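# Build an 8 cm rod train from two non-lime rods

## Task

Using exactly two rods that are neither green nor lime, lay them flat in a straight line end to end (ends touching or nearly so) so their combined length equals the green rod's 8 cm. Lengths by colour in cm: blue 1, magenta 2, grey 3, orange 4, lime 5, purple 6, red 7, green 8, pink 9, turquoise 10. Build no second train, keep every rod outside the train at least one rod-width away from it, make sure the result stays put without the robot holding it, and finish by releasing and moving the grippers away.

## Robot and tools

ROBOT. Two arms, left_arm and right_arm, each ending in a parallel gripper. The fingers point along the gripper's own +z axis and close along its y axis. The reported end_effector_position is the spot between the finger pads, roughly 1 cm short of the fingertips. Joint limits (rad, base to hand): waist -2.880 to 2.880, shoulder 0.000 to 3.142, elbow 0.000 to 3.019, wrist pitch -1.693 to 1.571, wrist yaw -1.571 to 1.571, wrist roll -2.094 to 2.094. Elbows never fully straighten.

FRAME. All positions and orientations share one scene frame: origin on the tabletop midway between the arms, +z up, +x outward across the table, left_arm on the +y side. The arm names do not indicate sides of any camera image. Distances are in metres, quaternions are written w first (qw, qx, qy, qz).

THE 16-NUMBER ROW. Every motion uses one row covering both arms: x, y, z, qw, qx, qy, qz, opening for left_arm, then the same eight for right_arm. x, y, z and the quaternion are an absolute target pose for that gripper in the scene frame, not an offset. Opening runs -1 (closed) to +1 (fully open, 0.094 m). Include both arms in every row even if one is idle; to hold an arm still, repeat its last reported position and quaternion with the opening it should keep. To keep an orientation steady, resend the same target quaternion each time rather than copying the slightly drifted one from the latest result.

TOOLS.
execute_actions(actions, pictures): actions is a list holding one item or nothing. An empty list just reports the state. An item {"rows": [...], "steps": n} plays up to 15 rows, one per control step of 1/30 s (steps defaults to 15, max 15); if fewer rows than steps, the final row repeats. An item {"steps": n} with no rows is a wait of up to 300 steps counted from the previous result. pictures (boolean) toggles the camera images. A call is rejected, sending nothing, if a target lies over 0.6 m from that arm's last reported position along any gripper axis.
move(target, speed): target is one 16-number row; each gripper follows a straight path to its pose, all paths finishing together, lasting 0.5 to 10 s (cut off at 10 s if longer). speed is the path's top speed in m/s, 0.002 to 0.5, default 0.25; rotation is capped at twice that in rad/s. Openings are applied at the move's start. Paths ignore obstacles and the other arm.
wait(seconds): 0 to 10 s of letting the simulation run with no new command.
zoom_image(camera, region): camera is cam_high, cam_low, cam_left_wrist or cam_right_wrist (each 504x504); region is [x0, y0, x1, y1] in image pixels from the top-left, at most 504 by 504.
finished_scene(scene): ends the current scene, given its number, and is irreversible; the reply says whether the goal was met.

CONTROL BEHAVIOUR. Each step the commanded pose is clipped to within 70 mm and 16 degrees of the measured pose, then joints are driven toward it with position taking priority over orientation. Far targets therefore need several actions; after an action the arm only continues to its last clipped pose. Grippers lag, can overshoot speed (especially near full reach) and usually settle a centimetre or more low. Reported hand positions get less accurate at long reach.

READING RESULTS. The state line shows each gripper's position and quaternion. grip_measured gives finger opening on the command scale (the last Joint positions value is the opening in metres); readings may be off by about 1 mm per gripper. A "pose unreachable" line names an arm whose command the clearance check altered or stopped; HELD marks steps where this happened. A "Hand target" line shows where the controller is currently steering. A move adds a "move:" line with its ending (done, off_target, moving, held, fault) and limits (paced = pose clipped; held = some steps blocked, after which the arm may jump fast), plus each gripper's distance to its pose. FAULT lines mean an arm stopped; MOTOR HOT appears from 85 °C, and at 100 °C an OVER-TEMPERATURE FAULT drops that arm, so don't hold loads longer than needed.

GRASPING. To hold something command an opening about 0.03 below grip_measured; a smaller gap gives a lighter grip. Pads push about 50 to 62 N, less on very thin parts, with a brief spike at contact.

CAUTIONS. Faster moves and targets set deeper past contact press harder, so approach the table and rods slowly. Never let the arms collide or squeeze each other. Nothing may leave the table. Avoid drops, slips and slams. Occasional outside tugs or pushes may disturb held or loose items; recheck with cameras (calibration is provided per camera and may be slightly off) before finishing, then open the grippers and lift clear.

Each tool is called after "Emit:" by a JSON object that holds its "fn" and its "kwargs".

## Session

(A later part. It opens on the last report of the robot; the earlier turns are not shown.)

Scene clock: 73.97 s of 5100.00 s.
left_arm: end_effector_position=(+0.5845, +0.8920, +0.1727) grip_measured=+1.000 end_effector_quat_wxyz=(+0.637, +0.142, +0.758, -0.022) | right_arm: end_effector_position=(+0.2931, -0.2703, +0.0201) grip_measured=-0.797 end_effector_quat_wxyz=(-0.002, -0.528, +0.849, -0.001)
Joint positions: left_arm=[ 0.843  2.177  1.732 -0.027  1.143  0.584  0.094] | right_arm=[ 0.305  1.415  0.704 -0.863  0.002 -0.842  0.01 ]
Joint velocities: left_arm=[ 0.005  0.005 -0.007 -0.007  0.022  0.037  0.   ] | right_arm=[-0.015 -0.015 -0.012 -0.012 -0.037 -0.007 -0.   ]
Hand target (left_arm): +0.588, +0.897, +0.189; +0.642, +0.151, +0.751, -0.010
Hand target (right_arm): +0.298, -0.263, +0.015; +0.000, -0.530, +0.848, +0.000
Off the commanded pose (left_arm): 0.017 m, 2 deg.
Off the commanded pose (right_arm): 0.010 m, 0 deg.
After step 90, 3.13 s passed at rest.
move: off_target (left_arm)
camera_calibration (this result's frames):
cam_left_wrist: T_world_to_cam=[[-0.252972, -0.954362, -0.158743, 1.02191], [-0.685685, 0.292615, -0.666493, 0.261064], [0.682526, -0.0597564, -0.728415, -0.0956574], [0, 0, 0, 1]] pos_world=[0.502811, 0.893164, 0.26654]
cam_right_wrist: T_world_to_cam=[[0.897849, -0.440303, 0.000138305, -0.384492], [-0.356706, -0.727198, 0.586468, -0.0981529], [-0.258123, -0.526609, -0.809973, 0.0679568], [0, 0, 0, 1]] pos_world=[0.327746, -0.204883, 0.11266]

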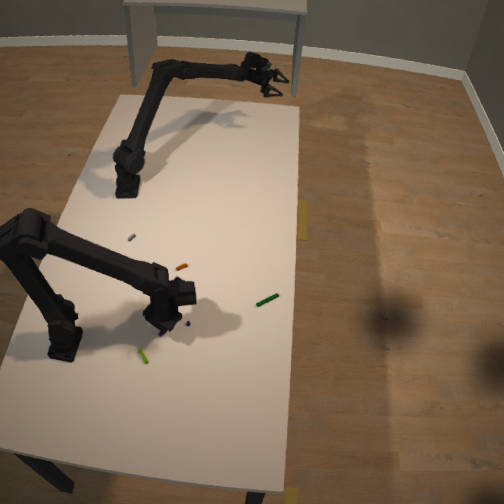

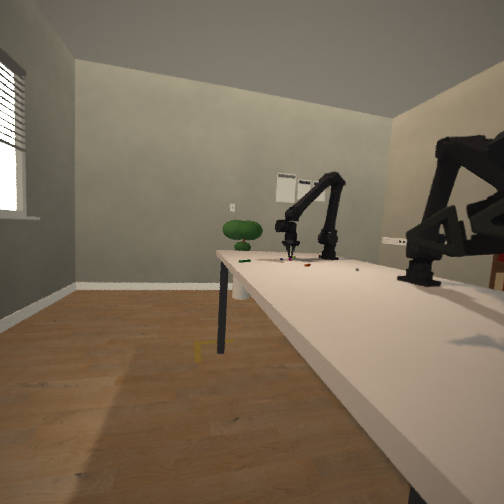

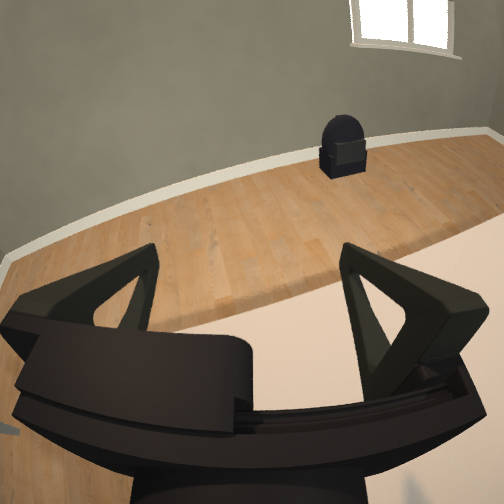

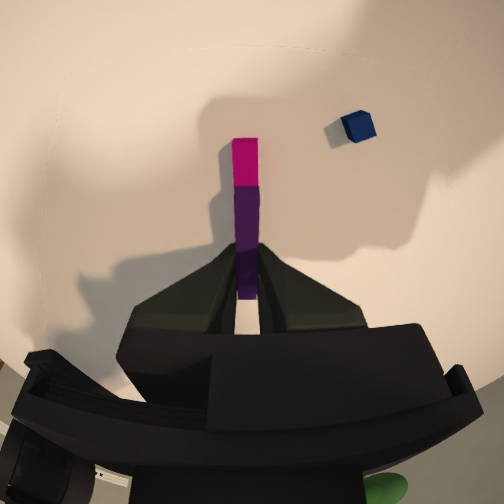

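Magenta moved with it, so they are touching. Releasing now; I'll relax the target first so the arm doesn't jump.

Emit:
{"fn": "move", "kwargs": {"target": [0.588,0.897,0.189,0.642,0.151,0.751,-0.01,1,0.296,-0.268,0.018,0,-0.53,0.848,0,-0.3], "speed": 0.02}}

Emit:
{"fn": "move", "kwargs": {"target": [0.588,0.897,0.189,0.642,0.151,0.751,-0.01,1,0.305,-0.265,0.09,0,-0.53,0.848,0,-0.3], "speed": 0.12}}

Emit:
{"fn": "zoom_image", "kwargs": {"camera": "cam_right_wrist", "region": [170, 90, 330, 250]}}

Scene clock: 91.03 s of 5100.00 s.
left_arm: end_effector_position=(+0.5845, +0.8920, +0.1727) grip_measured=+1.000 end_effector_quat_wxyz=(+0.637, +0.142, +0.758, -0.022) | right_arm: end_effector_position=(+0.2924, -0.2705, +0.0196) grip_measured=-0.302 end_effector_quat_wxyz=(-0.002, -0.528, +0.849, -0.000)
Joint positions: left_arm=[ 0.843  2.177  1.732 -0.027  1.143  0.584  0.094] | right_arm=[ 0.305  1.415  0.703 -0.863  0.002 -0.842  0.033]
Joint velocities: left_arm=[-0.005 -0.005  0.002 -0.012  0.066 -0.022  0.   ] | right_arm=[ 0.005 -0.005 -0.012 -0.012  0.051 -0.022 -0.   ]
Hand target (left_arm): +0.588, +0.897, +0.189; +0.642, +0.151, +0.751, -0.010
Hand target (right_arm): +0.296, -0.268, +0.018; +0.000, -0.530, +0.848, +0.000
Off the commanded pose (left_arm): 0.017 m, 2 deg.
Off the commanded pose (right_arm): 0.005 m, 0 deg.
After step 90, 12.97 s passed at rest.
move: off_target (left_arm)
camera_calibration (this result's frames):
cam_left_wrist: T_world_to_cam=[[-0.252972, -0.954362, -0.158743, 1.02191], [-0.685685, 0.292615, -0.666493, 0.261064], [0.682526, -0.0597564, -0.728415, -0.0956574], [0, 0, 0, 1]] pos_world=[0.502811, 0.893164, 0.26654]
cam_right_wrist: T_world_to_cam=[[0.897849, -0.440303, -0.00100222, -0.383905], [-0.355843, -0.726958, 0.587288, -0.0985055], [-0.259313, -0.526939, -0.809377, 0.0675533], [0, 0, 0, 1]] pos_world=[0.327153, -0.205047, 0.112142]

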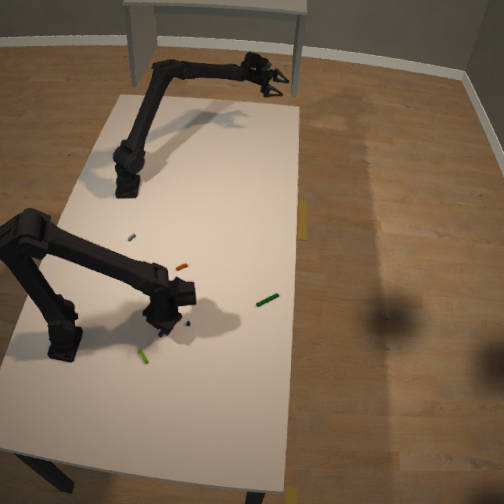

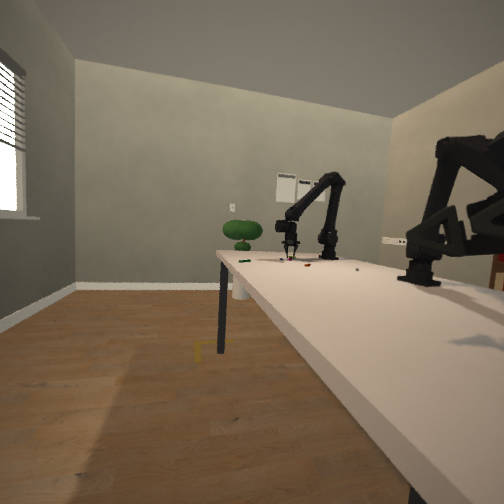

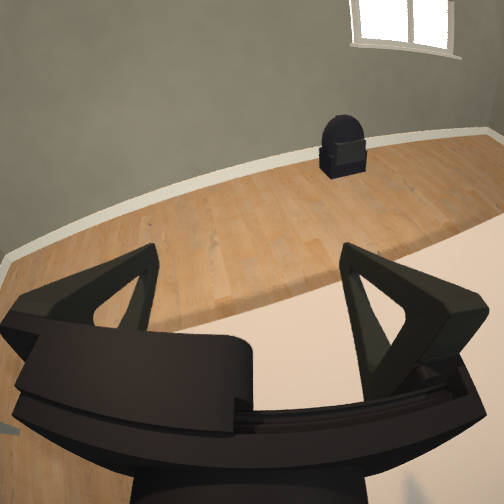

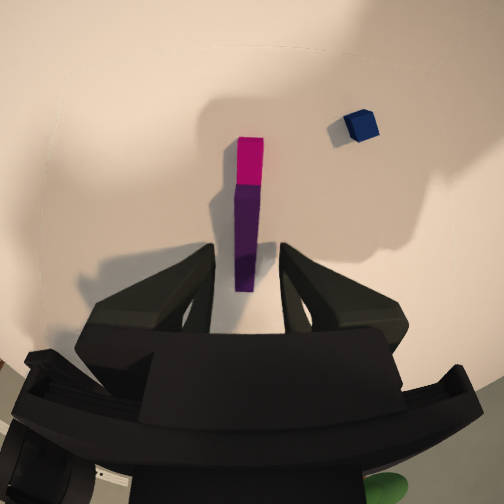

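Scene clock: 92.00 s of 5100.00 s.
left_arm: end_effector_position=(+0.5845, +0.8920, +0.1727) grip_measured=+1.000 end_effector_quat_wxyz=(+0.637, +0.142, +0.758, -0.022) | right_arm: end_effector_position=(+0.2887, -0.2715, +0.0714) grip_measured=-0.302 end_effector_quat_wxyz=(-0.021, -0.528, +0.849, +0.005)
Joint positions: left_arm=[ 0.843  2.177  1.732 -0.027  1.143  0.584  0.094] | right_arm=[ 0.305  1.331  0.788 -1.07   0.002 -0.842  0.033]
Joint velocities: left_arm=[ 0.005 -0.005 -0.012 -0.002  0.007 -0.007  0.   ] | right_arm=[-0.015  0.005 -0.002 -0.022 -0.066 -0.007 -0.   ]
Hand target (left_arm): +0.588, +0.897, +0.189; +0.642, +0.151, +0.751, -0.010
Hand target (right_arm): +0.304, -0.265, +0.090; +0.000, -0.530, +0.848, -0.000
Off the commanded pose (left_arm): 0.017 m, 2 deg.
Off the commanded pose (right_arm): 0.026 m, 2 deg.
move: off_target (left_arm, right_arm)
camera_calibration (this result's frames):
cam_left_wrist: T_world_to_cam=[[-0.252972, -0.954362, -0.158743, 1.02191], [-0.685685, 0.292615, -0.666493, 0.261064], [0.682526, -0.0597564, -0.728415, -0.0956574], [0, 0, 0, 1]] pos_world=[0.502811, 0.893164, 0.26654]
cam_right_wrist: T_world_to_cam=[[0.897288, -0.440458, -0.0295076, -0.37888], [-0.333884, -0.720865, 0.607351, -0.137052], [-0.288784, -0.535116, -0.793886, 0.113162], [0, 0, 0, 1]] pos_world=[0.326884, -0.205122, 0.161897]

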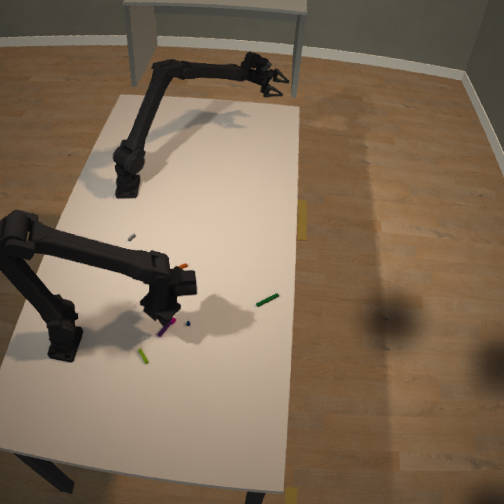

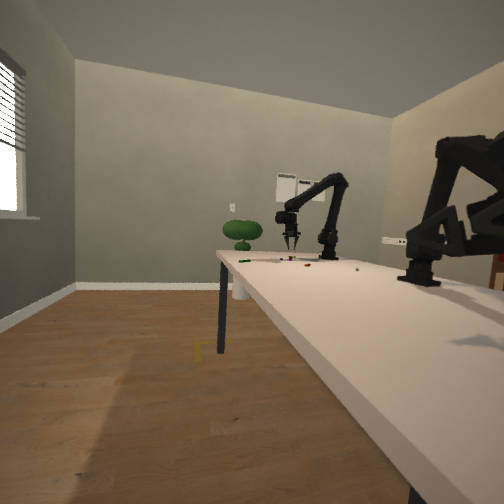

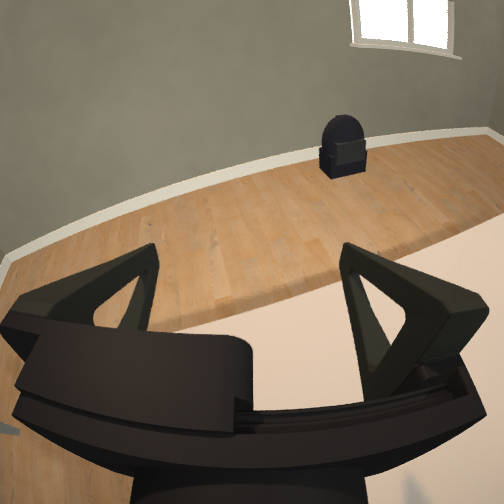

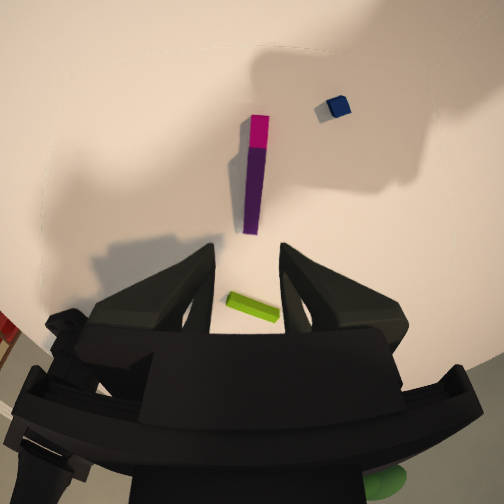

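Region (170, 90, 330, 250) of cam_right_wrist's 504x504 image, scaled by 3.150, with more detail than that image has.

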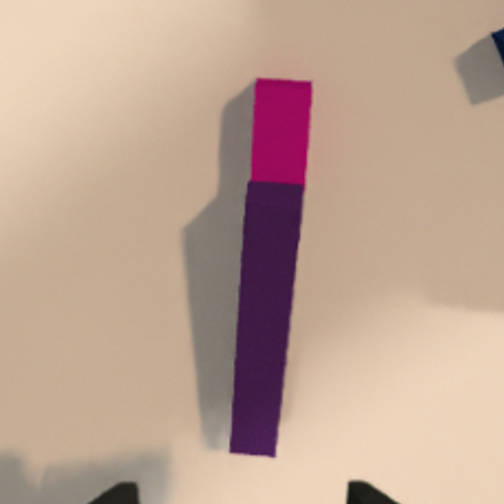

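Emit:
{"fn": "zoom_image", "kwargs": {"camera": "cam_high", "region": [145, 305, 195, 355]}}

Emit:
{"fn": "zoom_image", "kwargs": {"camera": "cam_low", "region": [270, 245, 310, 270]}}

Region (145, 305, 195, 355) of cam_high's 504x504 image, scaled by 10.080, with more detail than that image has.

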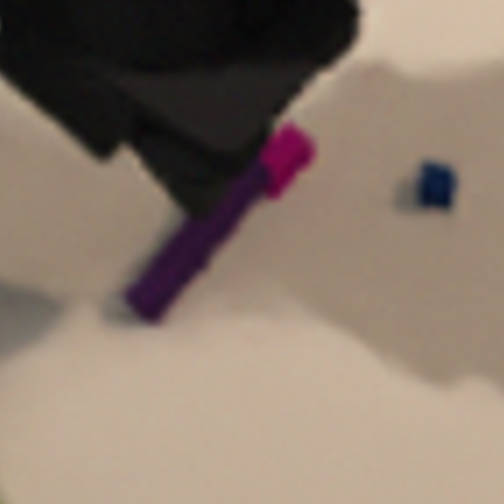

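Region (270, 245, 310, 270) of cam_low's 504x504 image, scaled by 12.600, with more detail than that image has; it fills the top 315 rows of this view, and the rest is white.

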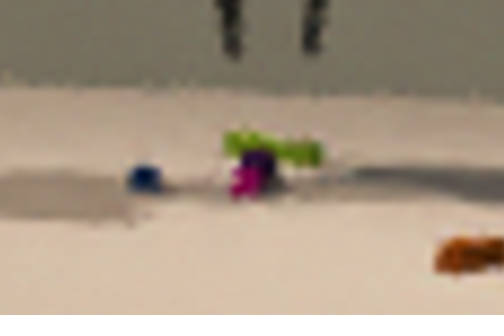

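Emit:
{"fn": "move", "kwargs": {"target": [0.588,0.897,0.189,0.642,0.151,0.751,-0.01,1,0.294,-0.272,0.013,0,-0.52,0.854,0,-0.3], "speed": 0.06}}

Emit:
{"fn": "move", "kwargs": {"target": [0.588,0.897,0.189,0.642,0.151,0.751,-0.01,1,0.294,-0.272,0.013,0,-0.52,0.854,0,-0.82]}}

Emit:
{"fn": "move", "kwargs": {"target": [0.588,0.897,0.189,0.642,0.151,0.751,-0.01,1,0.292,-0.286,0.015,0,-0.52,0.854,0,-0.82], "speed": 0.02}}

Emit:
{"fn": "move", "kwargs": {"target": [0.588,0.897,0.189,0.642,0.151,0.751,-0.01,1,0.292,-0.286,0.015,0,-0.52,0.854,0,-0.6]}}

Scene clock: 122.30 s of 5100.00 s.
left_arm: end_effector_position=(+0.5845, +0.8920, +0.1727) grip_measured=+1.000 end_effector_quat_wxyz=(+0.637, +0.142, +0.758, -0.022) | right_arm: end_effector_position=(+0.2897, -0.2712, +0.0151) grip_measured=-0.302 end_effector_quat_wxyz=(-0.005, -0.528, +0.849, +0.001)
Joint positions: left_arm=[ 0.843  2.177  1.732 -0.027  1.143  0.584  0.094] | right_arm=[ 0.305  1.422  0.694 -0.853  0.002 -0.842  0.033]
Joint velocities: left_arm=[-0.005 -0.005 -0.022 -0.012  0.007 -0.051  0.   ] | right_arm=[-0.005 -0.005 -0.027 -0.002 -0.022 -0.007  0.001]
Hand target (left_arm): +0.588, +0.897, +0.189; +0.642, +0.151, +0.751, -0.010
Hand target (right_arm): +0.294, -0.272, +0.013; -0.000, -0.520, +0.854, -0.000
Off the commanded pose (left_arm): 0.017 m, 2 deg.
Off the commanded pose (right_arm): 0.005 m, 1 deg.
After step 90, 25.97 s passed at rest.
move: off_target (left_arm)
camera_calibration (this result's frames):
cam_left_wrist: T_world_to_cam=[[-0.252972, -0.954362, -0.158743, 1.02191], [-0.685685, 0.292615, -0.666493, 0.261064], [0.682526, -0.0597564, -0.728415, -0.0956574], [0, 0, 0, 1]] pos_world=[0.502811, 0.893164, 0.26654]
cam_right_wrist: T_world_to_cam=[[0.897661, -0.440651, -0.00556097, -0.381788], [-0.352657, -0.725861, 0.590558, -0.0980148], [-0.264266, -0.52816, -0.806976, 0.0638473], [0, 0, 0, 1]] pos_world=[0.325023, -0.205658, 0.107284]

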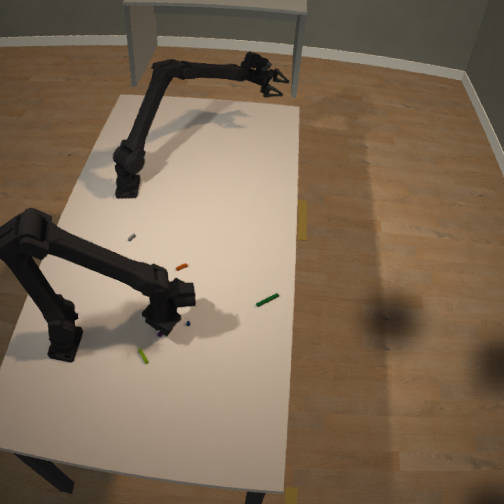

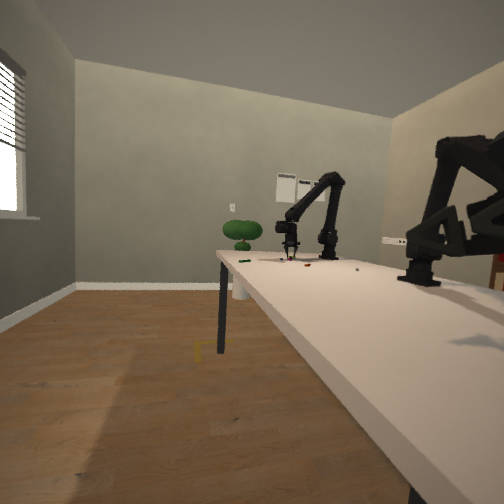

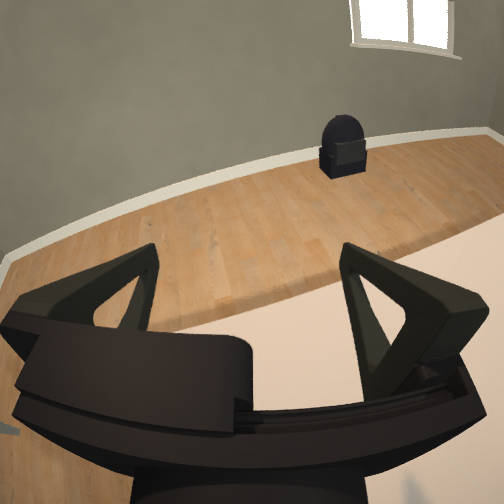

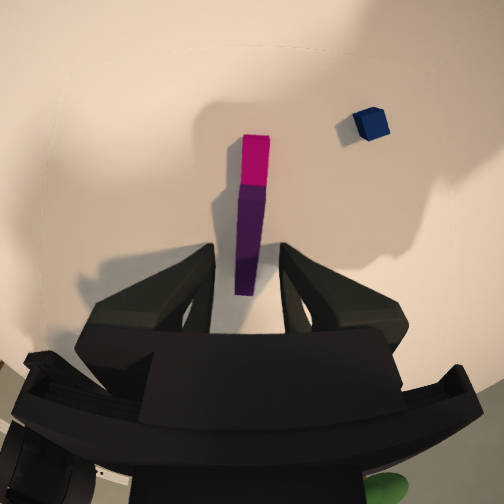

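Scene clock: 123.00 s of 5100.00 s.
left_arm: end_effector_position=(+0.5845, +0.8920, +0.1727) grip_measured=+1.000 end_effector_quat_wxyz=(+0.637, +0.142, +0.758, -0.022) | right_arm: end_effector_position=(+0.2897, -0.2712, +0.0151) grip_measured=-0.794 end_effector_quat_wxyz=(-0.005, -0.528, +0.849, +0.001)
Joint positions: left_arm=[ 0.843  2.177  1.732 -0.027  1.143  0.584  0.094] | right_arm=[ 0.305  1.422  0.694 -0.853  0.002 -0.842  0.01 ]
Joint velocities: left_arm=[ 0.005 -0.005 -0.007  0.002 -0.037  0.007  0.   ] | right_arm=[-0.015  0.024  0.002 -0.012  0.051 -0.037 -0.   ]
Hand target (left_arm): +0.588, +0.897, +0.189; +0.642, +0.151, +0.751, -0.010
Hand target (right_arm): +0.294, -0.272, +0.013; -0.000, -0.520, +0.854, -0.000
Off the commanded pose (left_arm): 0.017 m, 2 deg.
Off the commanded pose (right_arm): 0.005 m, 1 deg.
move: off_target (left_arm)
camera_calibration (this result's frames):
cam_left_wrist: T_world_to_cam=[[-0.252972, -0.954362, -0.158743, 1.02191], [-0.685685, 0.292615, -0.666493, 0.261064], [0.682526, -0.0597564, -0.728415, -0.0956574], [0, 0, 0, 1]] pos_world=[0.502811, 0.893164, 0.26654]
cam_right_wrist: T_world_to_cam=[[0.897661, -0.440651, -0.00556097, -0.381788], [-0.352657, -0.725861, 0.590558, -0.0980148], [-0.264266, -0.52816, -0.806976, 0.0638473], [0, 0, 0, 1]] pos_world=[0.325023, -0.205658, 0.107284]

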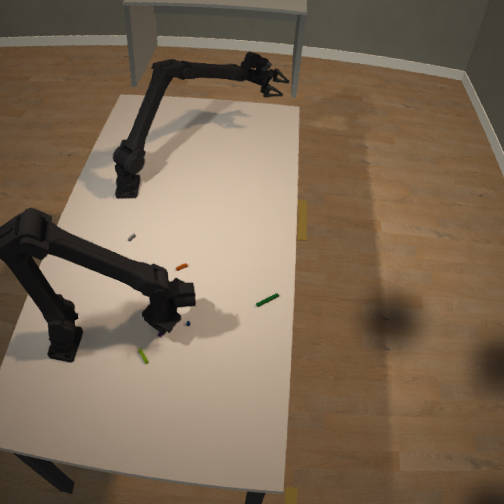

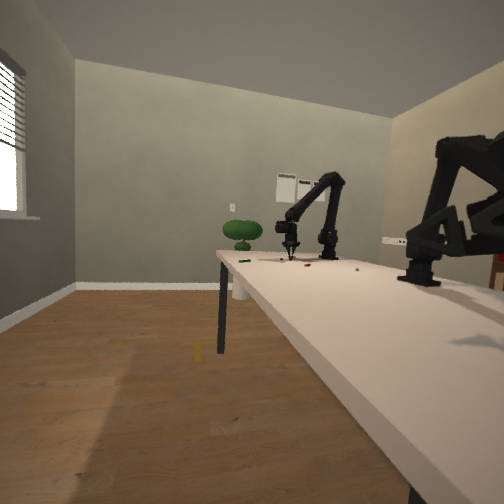

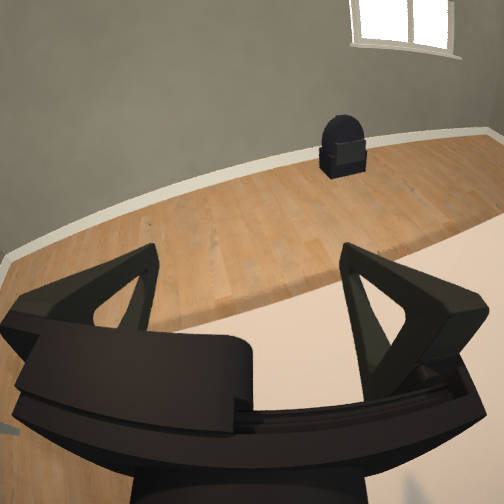

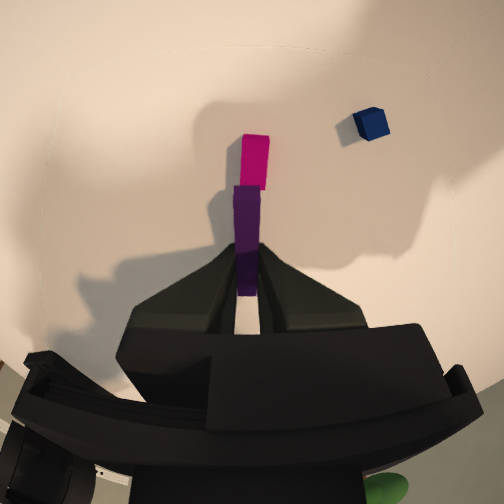

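Scene clock: 124.10 s of 5100.00 s.
left_arm: end_effector_position=(+0.5845, +0.8920, +0.1727) grip_measured=+1.000 end_effector_quat_wxyz=(+0.637, +0.142, +0.758, -0.022) | right_arm: end_effector_position=(+0.2915, -0.2822, +0.0145) grip_measured=-0.794 end_effector_quat_wxyz=(-0.006, -0.519, +0.855, +0.001)
Joint positions: left_arm=[ 0.843  2.177  1.732 -0.027  1.143  0.584  0.094] | right_arm=[ 0.27   1.422  0.692 -0.853  0.002 -0.857  0.01 ]
Joint velocities: left_arm=[-0.015  0.005  0.002 -0.007 -0.007 -0.066  0.   ] | right_arm=[-0.005  0.015 -0.012  0.002  0.022 -0.11   0.   ]
Hand target (left_arm): +0.588, +0.897, +0.189; +0.642, +0.151, +0.751, -0.010
Hand target (right_arm): +0.292, -0.286, +0.015; -0.001, -0.520, +0.854, -0.001
Off the commanded pose (left_arm): 0.017 m, 2 deg.
Off the commanded pose (right_arm): 0.004 m, 1 deg.
move: off_target (left_arm)
camera_calibration (this result's frames):
cam_left_wrist: T_world_to_cam=[[-0.252972, -0.954362, -0.158743, 1.02191], [-0.685685, 0.292615, -0.666493, 0.261064], [0.682526, -0.0597564, -0.728415, -0.0956574], [0, 0, 0, 1]] pos_world=[0.502811, 0.893164, 0.26654]
cam_right_wrist: T_world_to_cam=[[0.888557, -0.458711, -0.00713254, -0.390664], [-0.366124, -0.718406, 0.591478, -0.0989867], [-0.276442, -0.52295, -0.80629, 0.0631211], [0, 0, 0, 1]] pos_world=[0.328335, -0.217306, 0.106656]

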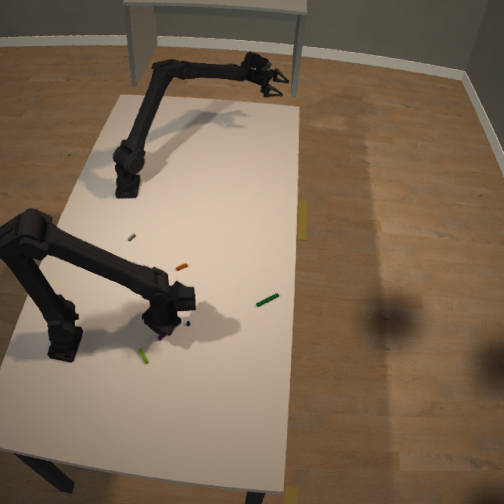

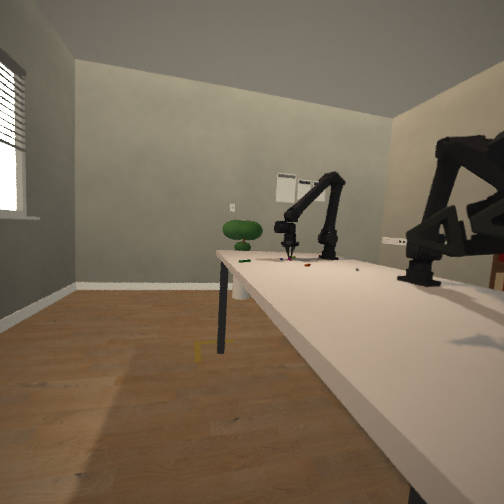

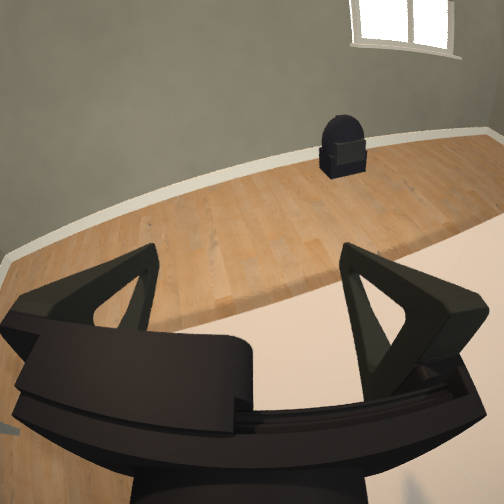

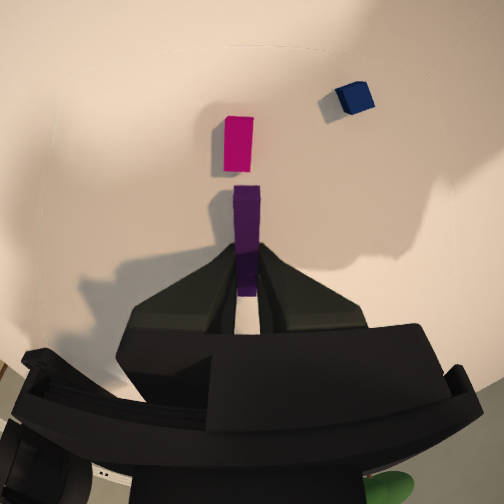

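Scene clock: 124.80 s of 5100.00 s.
left_arm: end_effector_position=(+0.5845, +0.8920, +0.1727) grip_measured=+1.000 end_effector_quat_wxyz=(+0.637, +0.142, +0.758, -0.022) | right_arm: end_effector_position=(+0.2900, -0.2826, +0.0137) grip_measured=-0.602 end_effector_quat_wxyz=(-0.008, -0.520, +0.854, +0.001)
Joint positions: left_arm=[ 0.843  2.177  1.732 -0.027  1.143  0.584  0.094] | right_arm=[ 0.27   1.422  0.689 -0.853  0.002 -0.859  0.019]
Joint velocities: left_arm=[-0.005 -0.005  0.022  0.002  0.066 -0.007  0.   ] | right_arm=[-0.015 -0.015 -0.002  0.007 -0.037  0.007 -0.   ]
Hand target (left_arm): +0.588, +0.897, +0.189; +0.642, +0.151, +0.751, -0.010
Hand target (right_arm): +0.292, -0.286, +0.015; -0.000, -0.520, +0.854, -0.000
Off the commanded pose (left_arm): 0.017 m, 2 deg.
Off the commanded pose (right_arm): 0.004 m, 1 deg.
move: off_target (left_arm)
camera_calibration (this result's frames):
cam_left_wrist: T_world_to_cam=[[-0.252972, -0.954362, -0.158743, 1.02191], [-0.685685, 0.292615, -0.666493, 0.261064], [0.682526, -0.0597564, -0.728415, -0.0956574], [0, 0, 0, 1]] pos_world=[0.502811, 0.893164, 0.26654]
cam_right_wrist: T_world_to_cam=[[0.88958, -0.456682, -0.00946952, -0.389204], [-0.362715, -0.718836, 0.593054, -0.100413], [-0.277644, -0.524134, -0.805107, 0.0618312], [0, 0, 0, 1]] pos_world=[0.326974, -0.217515, 0.105645]

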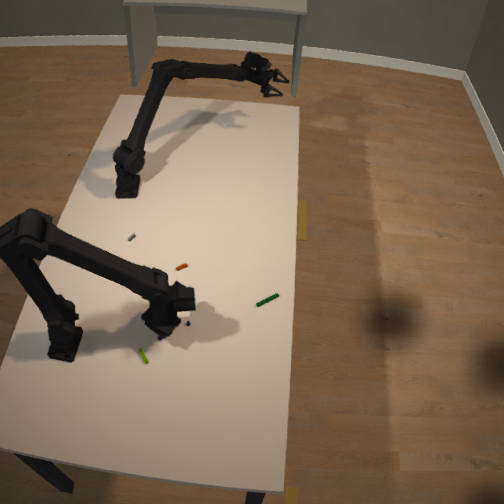

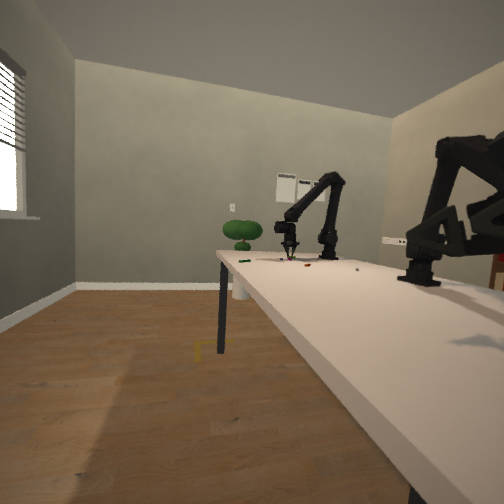

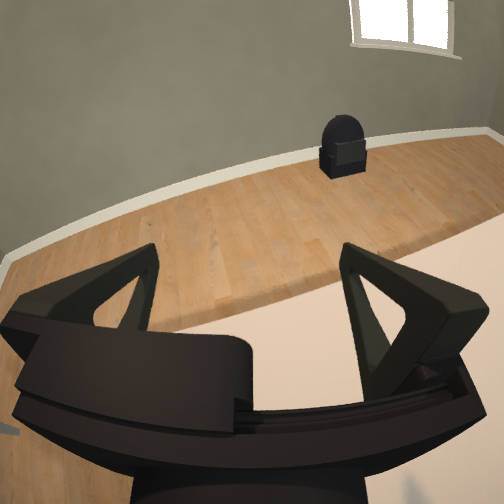

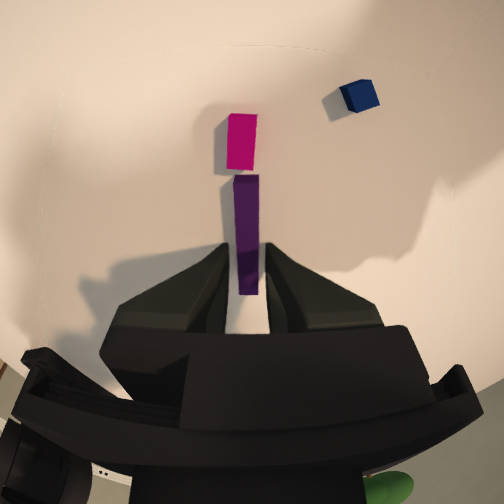

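Emit:
{"fn": "move", "kwargs": {"target": [0.588,0.897,0.189,0.642,0.151,0.751,-0.01,1,0.292,-0.286,0.015,0,-0.52,0.854,0,-0.82]}}

Emit:
{"fn": "move", "kwargs": {"target": [0.588,0.897,0.189,0.642,0.151,0.751,-0.01,1,0.294,-0.272,0.016,0,-0.51,0.86,0,-0.82], "speed": 0.015}}

Emit:
{"fn": "zoom_image", "kwargs": {"camera": "cam_right_wrist", "region": [170, 100, 330, 260]}}

Scene clock: 141.93 s of 5100.00 s.
left_arm: end_effector_position=(+0.5845, +0.8920, +0.1727) grip_measured=+1.000 end_effector_quat_wxyz=(+0.637, +0.142, +0.758, -0.022) | right_arm: end_effector_position=(+0.2897, -0.2829, +0.0135) grip_measured=-0.796 end_effector_quat_wxyz=(-0.008, -0.520, +0.854, +0.002)
Joint positions: left_arm=[ 0.843  2.177  1.732 -0.027  1.143  0.584  0.094] | right_arm=[ 0.269  1.422  0.688 -0.853  0.002 -0.859  0.01 ]
Joint velocities: left_arm=[-0.005 -0.005  0.017 -0.012 -0.007 -0.007  0.   ] | right_arm=[ 0.005 -0.005 -0.012 -0.002  0.037 -0.022 -0.001]
Hand target (left_arm): +0.588, +0.897, +0.189; +0.642, +0.151, +0.751, -0.010
Hand target (right_arm): +0.292, -0.286, +0.015; -0.000, -0.520, +0.854, -0.000
Off the commanded pose (left_arm): 0.017 m, 2 deg.
Off the commanded pose (right_arm): 0.004 m, 1 deg.
After step 90, 13.43 s passed at rest.
move: off_target (left_arm)
camera_calibration (this result's frames):
cam_left_wrist: T_world_to_cam=[[-0.252972, -0.954362, -0.158743, 1.02191], [-0.685685, 0.292615, -0.666493, 0.261064], [0.682526, -0.0597564, -0.728415, -0.0956574], [0, 0, 0, 1]] pos_world=[0.502811, 0.893164, 0.26654]
cam_right_wrist: T_world_to_cam=[[0.889398, -0.457023, -0.0100528, -0.389107], [-0.362548, -0.718595, 0.593447, -0.100618], [-0.278443, -0.524166, -0.80481, 0.0616213], [0, 0, 0, 1]] pos_world=[0.32675, -0.217835, 0.105393]

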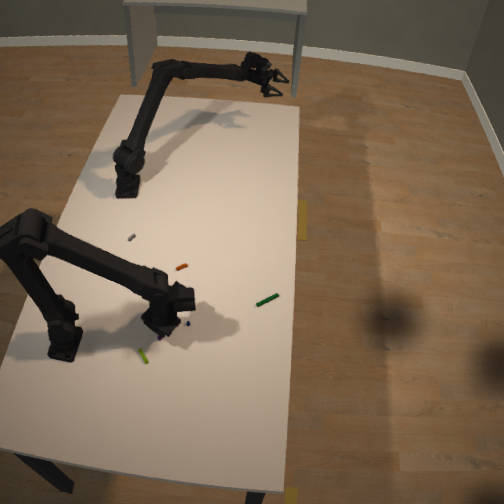

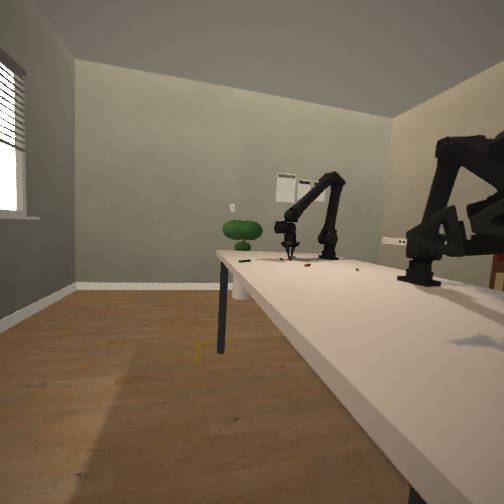

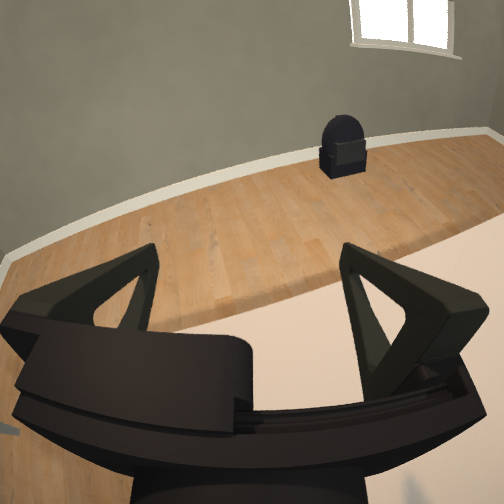

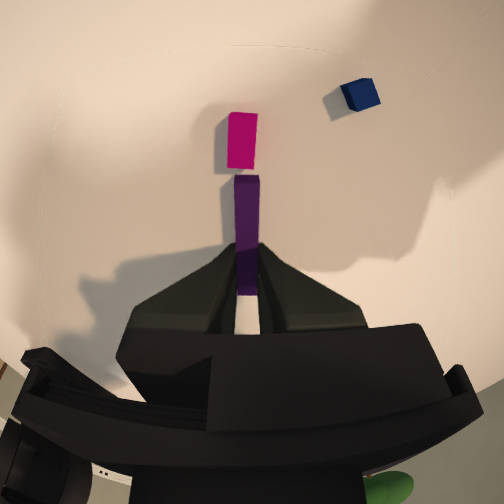

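Scene clock: 143.33 s of 5100.00 s.
left_arm: end_effector_position=(+0.5845, +0.8920, +0.1727) grip_measured=+1.000 end_effector_quat_wxyz=(+0.637, +0.142, +0.758, -0.022) | right_arm: end_effector_position=(+0.2884, -0.2778, +0.0135) grip_measured=-0.796 end_effector_quat_wxyz=(-0.008, -0.511, +0.860, +0.001)
Joint positions: left_arm=[ 0.843  2.177  1.732 -0.027  1.143  0.584  0.094] | right_arm=[ 0.286  1.422  0.688 -0.853  0.002 -0.82   0.01 ]
Joint velocities: left_arm=[-0.005 -0.015 -0.022  0.007 -0.037  0.037  0.   ] | right_arm=[-0.015 -0.005 -0.012 -0.007 -0.007 -0.051  0.001]
Hand target (left_arm): +0.588, +0.897, +0.189; +0.642, +0.151, +0.751, -0.010
Hand target (right_arm): +0.294, -0.272, +0.016; +0.000, -0.510, +0.860, +0.000
Off the commanded pose (left_arm): 0.017 m, 2 deg.
Off the commanded pose (right_arm): 0.008 m, 1 deg.
move: off_target (left_arm)
camera_calibration (this result's frames):
cam_left_wrist: T_world_to_cam=[[-0.252972, -0.954362, -0.158743, 1.02191], [-0.685685, 0.292615, -0.666493, 0.261064], [0.682526, -0.0597564, -0.728415, -0.0956574], [0, 0, 0, 1]] pos_world=[0.502811, 0.893164, 0.26654]
cam_right_wrist: T_world_to_cam=[[0.879074, -0.476589, -0.00956806, -0.388131], [-0.378487, -0.710043, 0.59379, -0.0904417], [-0.289788, -0.518364, -0.804563, 0.0688243], [0, 0, 0, 1]] pos_world=[0.326909, -0.213521, 0.105363]

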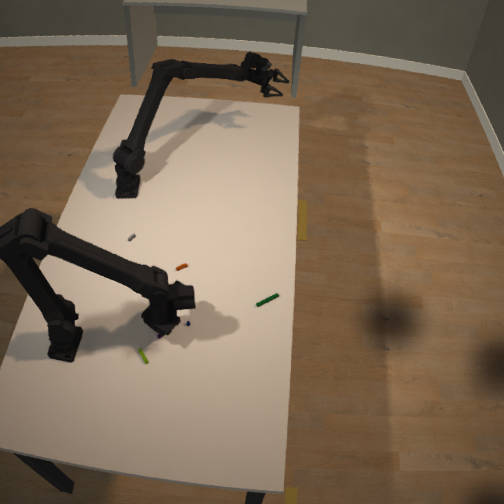

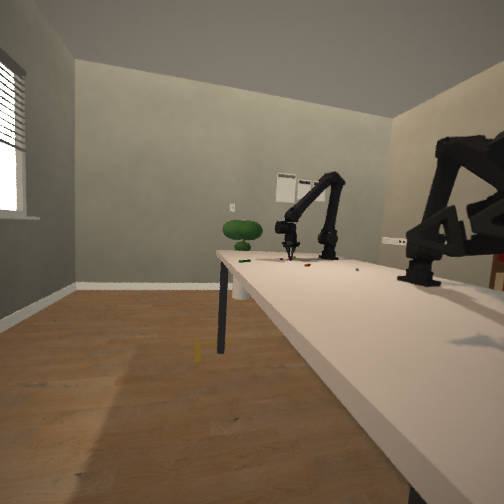

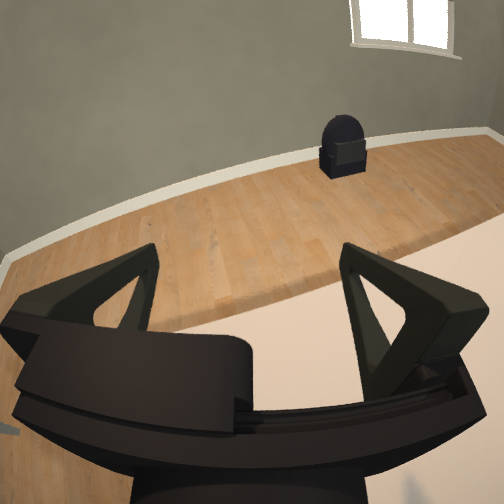

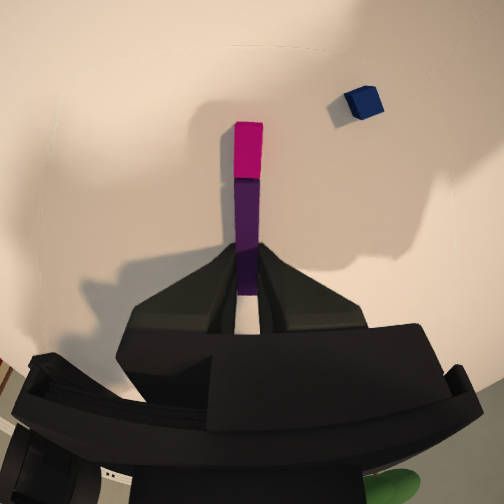

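Region (170, 100, 330, 260) of cam_right_wrist's 504x504 image, scaled by 3.150, with more detail than that image has.

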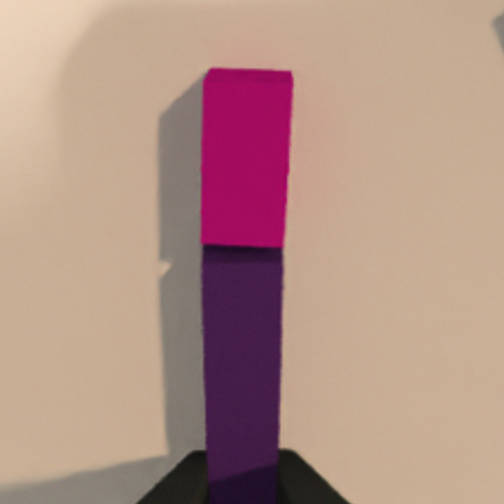

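Emit:
{"fn": "move", "kwargs": {"target": [0.588,0.897,0.189,0.642,0.151,0.751,-0.01,1,0.295,-0.2685,0.016,0,-0.49,0.872,0,-0.82], "speed": 0.01}}

Emit:
{"fn": "zoom_image", "kwargs": {"camera": "cam_right_wrist", "region": [170, 100, 330, 260]}}

Scene clock: 153.67 s of 5100.00 s.
left_arm: end_effector_position=(+0.5845, +0.8920, +0.1727) grip_measured=+1.000 end_effector_quat_wxyz=(+0.637, +0.142, +0.758, -0.022) | right_arm: end_effector_position=(+0.2877, -0.2751, +0.0135) grip_measured=-0.796 end_effector_quat_wxyz=(-0.008, -0.490, +0.872, +0.001)
Joint positions: left_arm=[ 0.843  2.177  1.732 -0.027  1.143  0.584  0.094] | right_arm=[ 0.295  1.422  0.688 -0.853  0.002 -0.764  0.01 ]
Joint velocities: left_arm=[-0.005  0.005  0.002  0.002 -0.066 -0.022  0.   ] | right_arm=[ 0.005  0.005  0.002 -0.002 -0.022  0.051  0.   ]
Hand target (left_arm): +0.588, +0.897, +0.189; +0.642, +0.151, +0.751, -0.010
Hand target (right_arm): +0.295, -0.269, +0.016; +0.000, -0.490, +0.872, +0.000
Off the commanded pose (left_arm): 0.017 m, 2 deg.
Off the commanded pose (right_arm): 0.010 m, 1 deg.
After step 90, 4.63 s passed at rest.
move: off_target (left_arm)
camera_calibration (this result's frames):
cam_left_wrist: T_world_to_cam=[[-0.252972, -0.954362, -0.158743, 1.02191], [-0.685685, 0.292615, -0.666493, 0.261064], [0.682526, -0.0597564, -0.728415, -0.0956574], [0, 0, 0, 1]] pos_world=[0.502811, 0.893164, 0.26654]
cam_right_wrist: T_world_to_cam=[[0.855364, -0.517951, -0.00883631, -0.390829], [-0.41209, -0.690679, 0.594259, -0.0738268], [-0.3139, -0.504667, -0.804225, 0.0807031], [0, 0, 0, 1]] pos_world=[0.32921, -0.212693, 0.105322]

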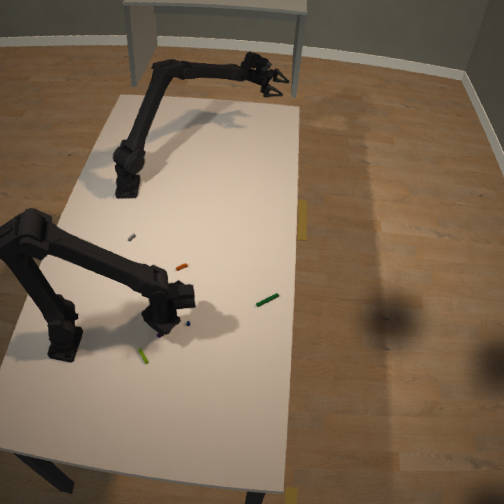

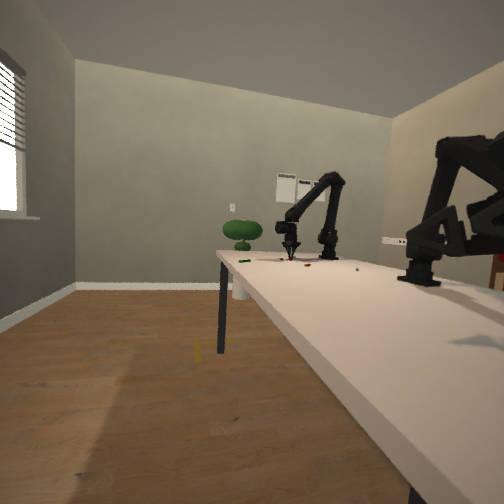

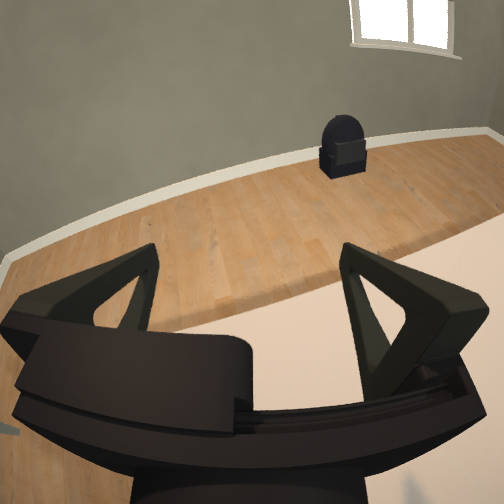

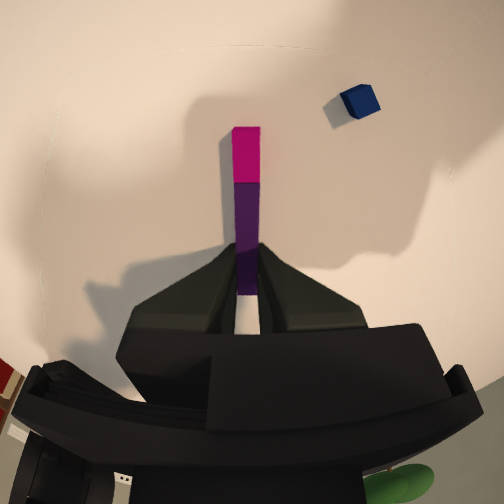

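Region (170, 100, 330, 260) of cam_right_wrist's 504x504 image, scaled by 3.150, with more detail than that image has.

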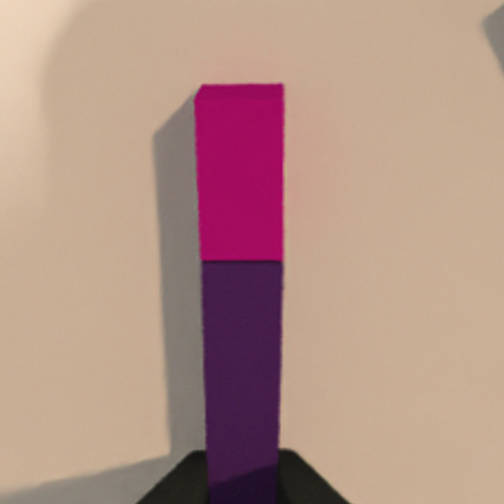

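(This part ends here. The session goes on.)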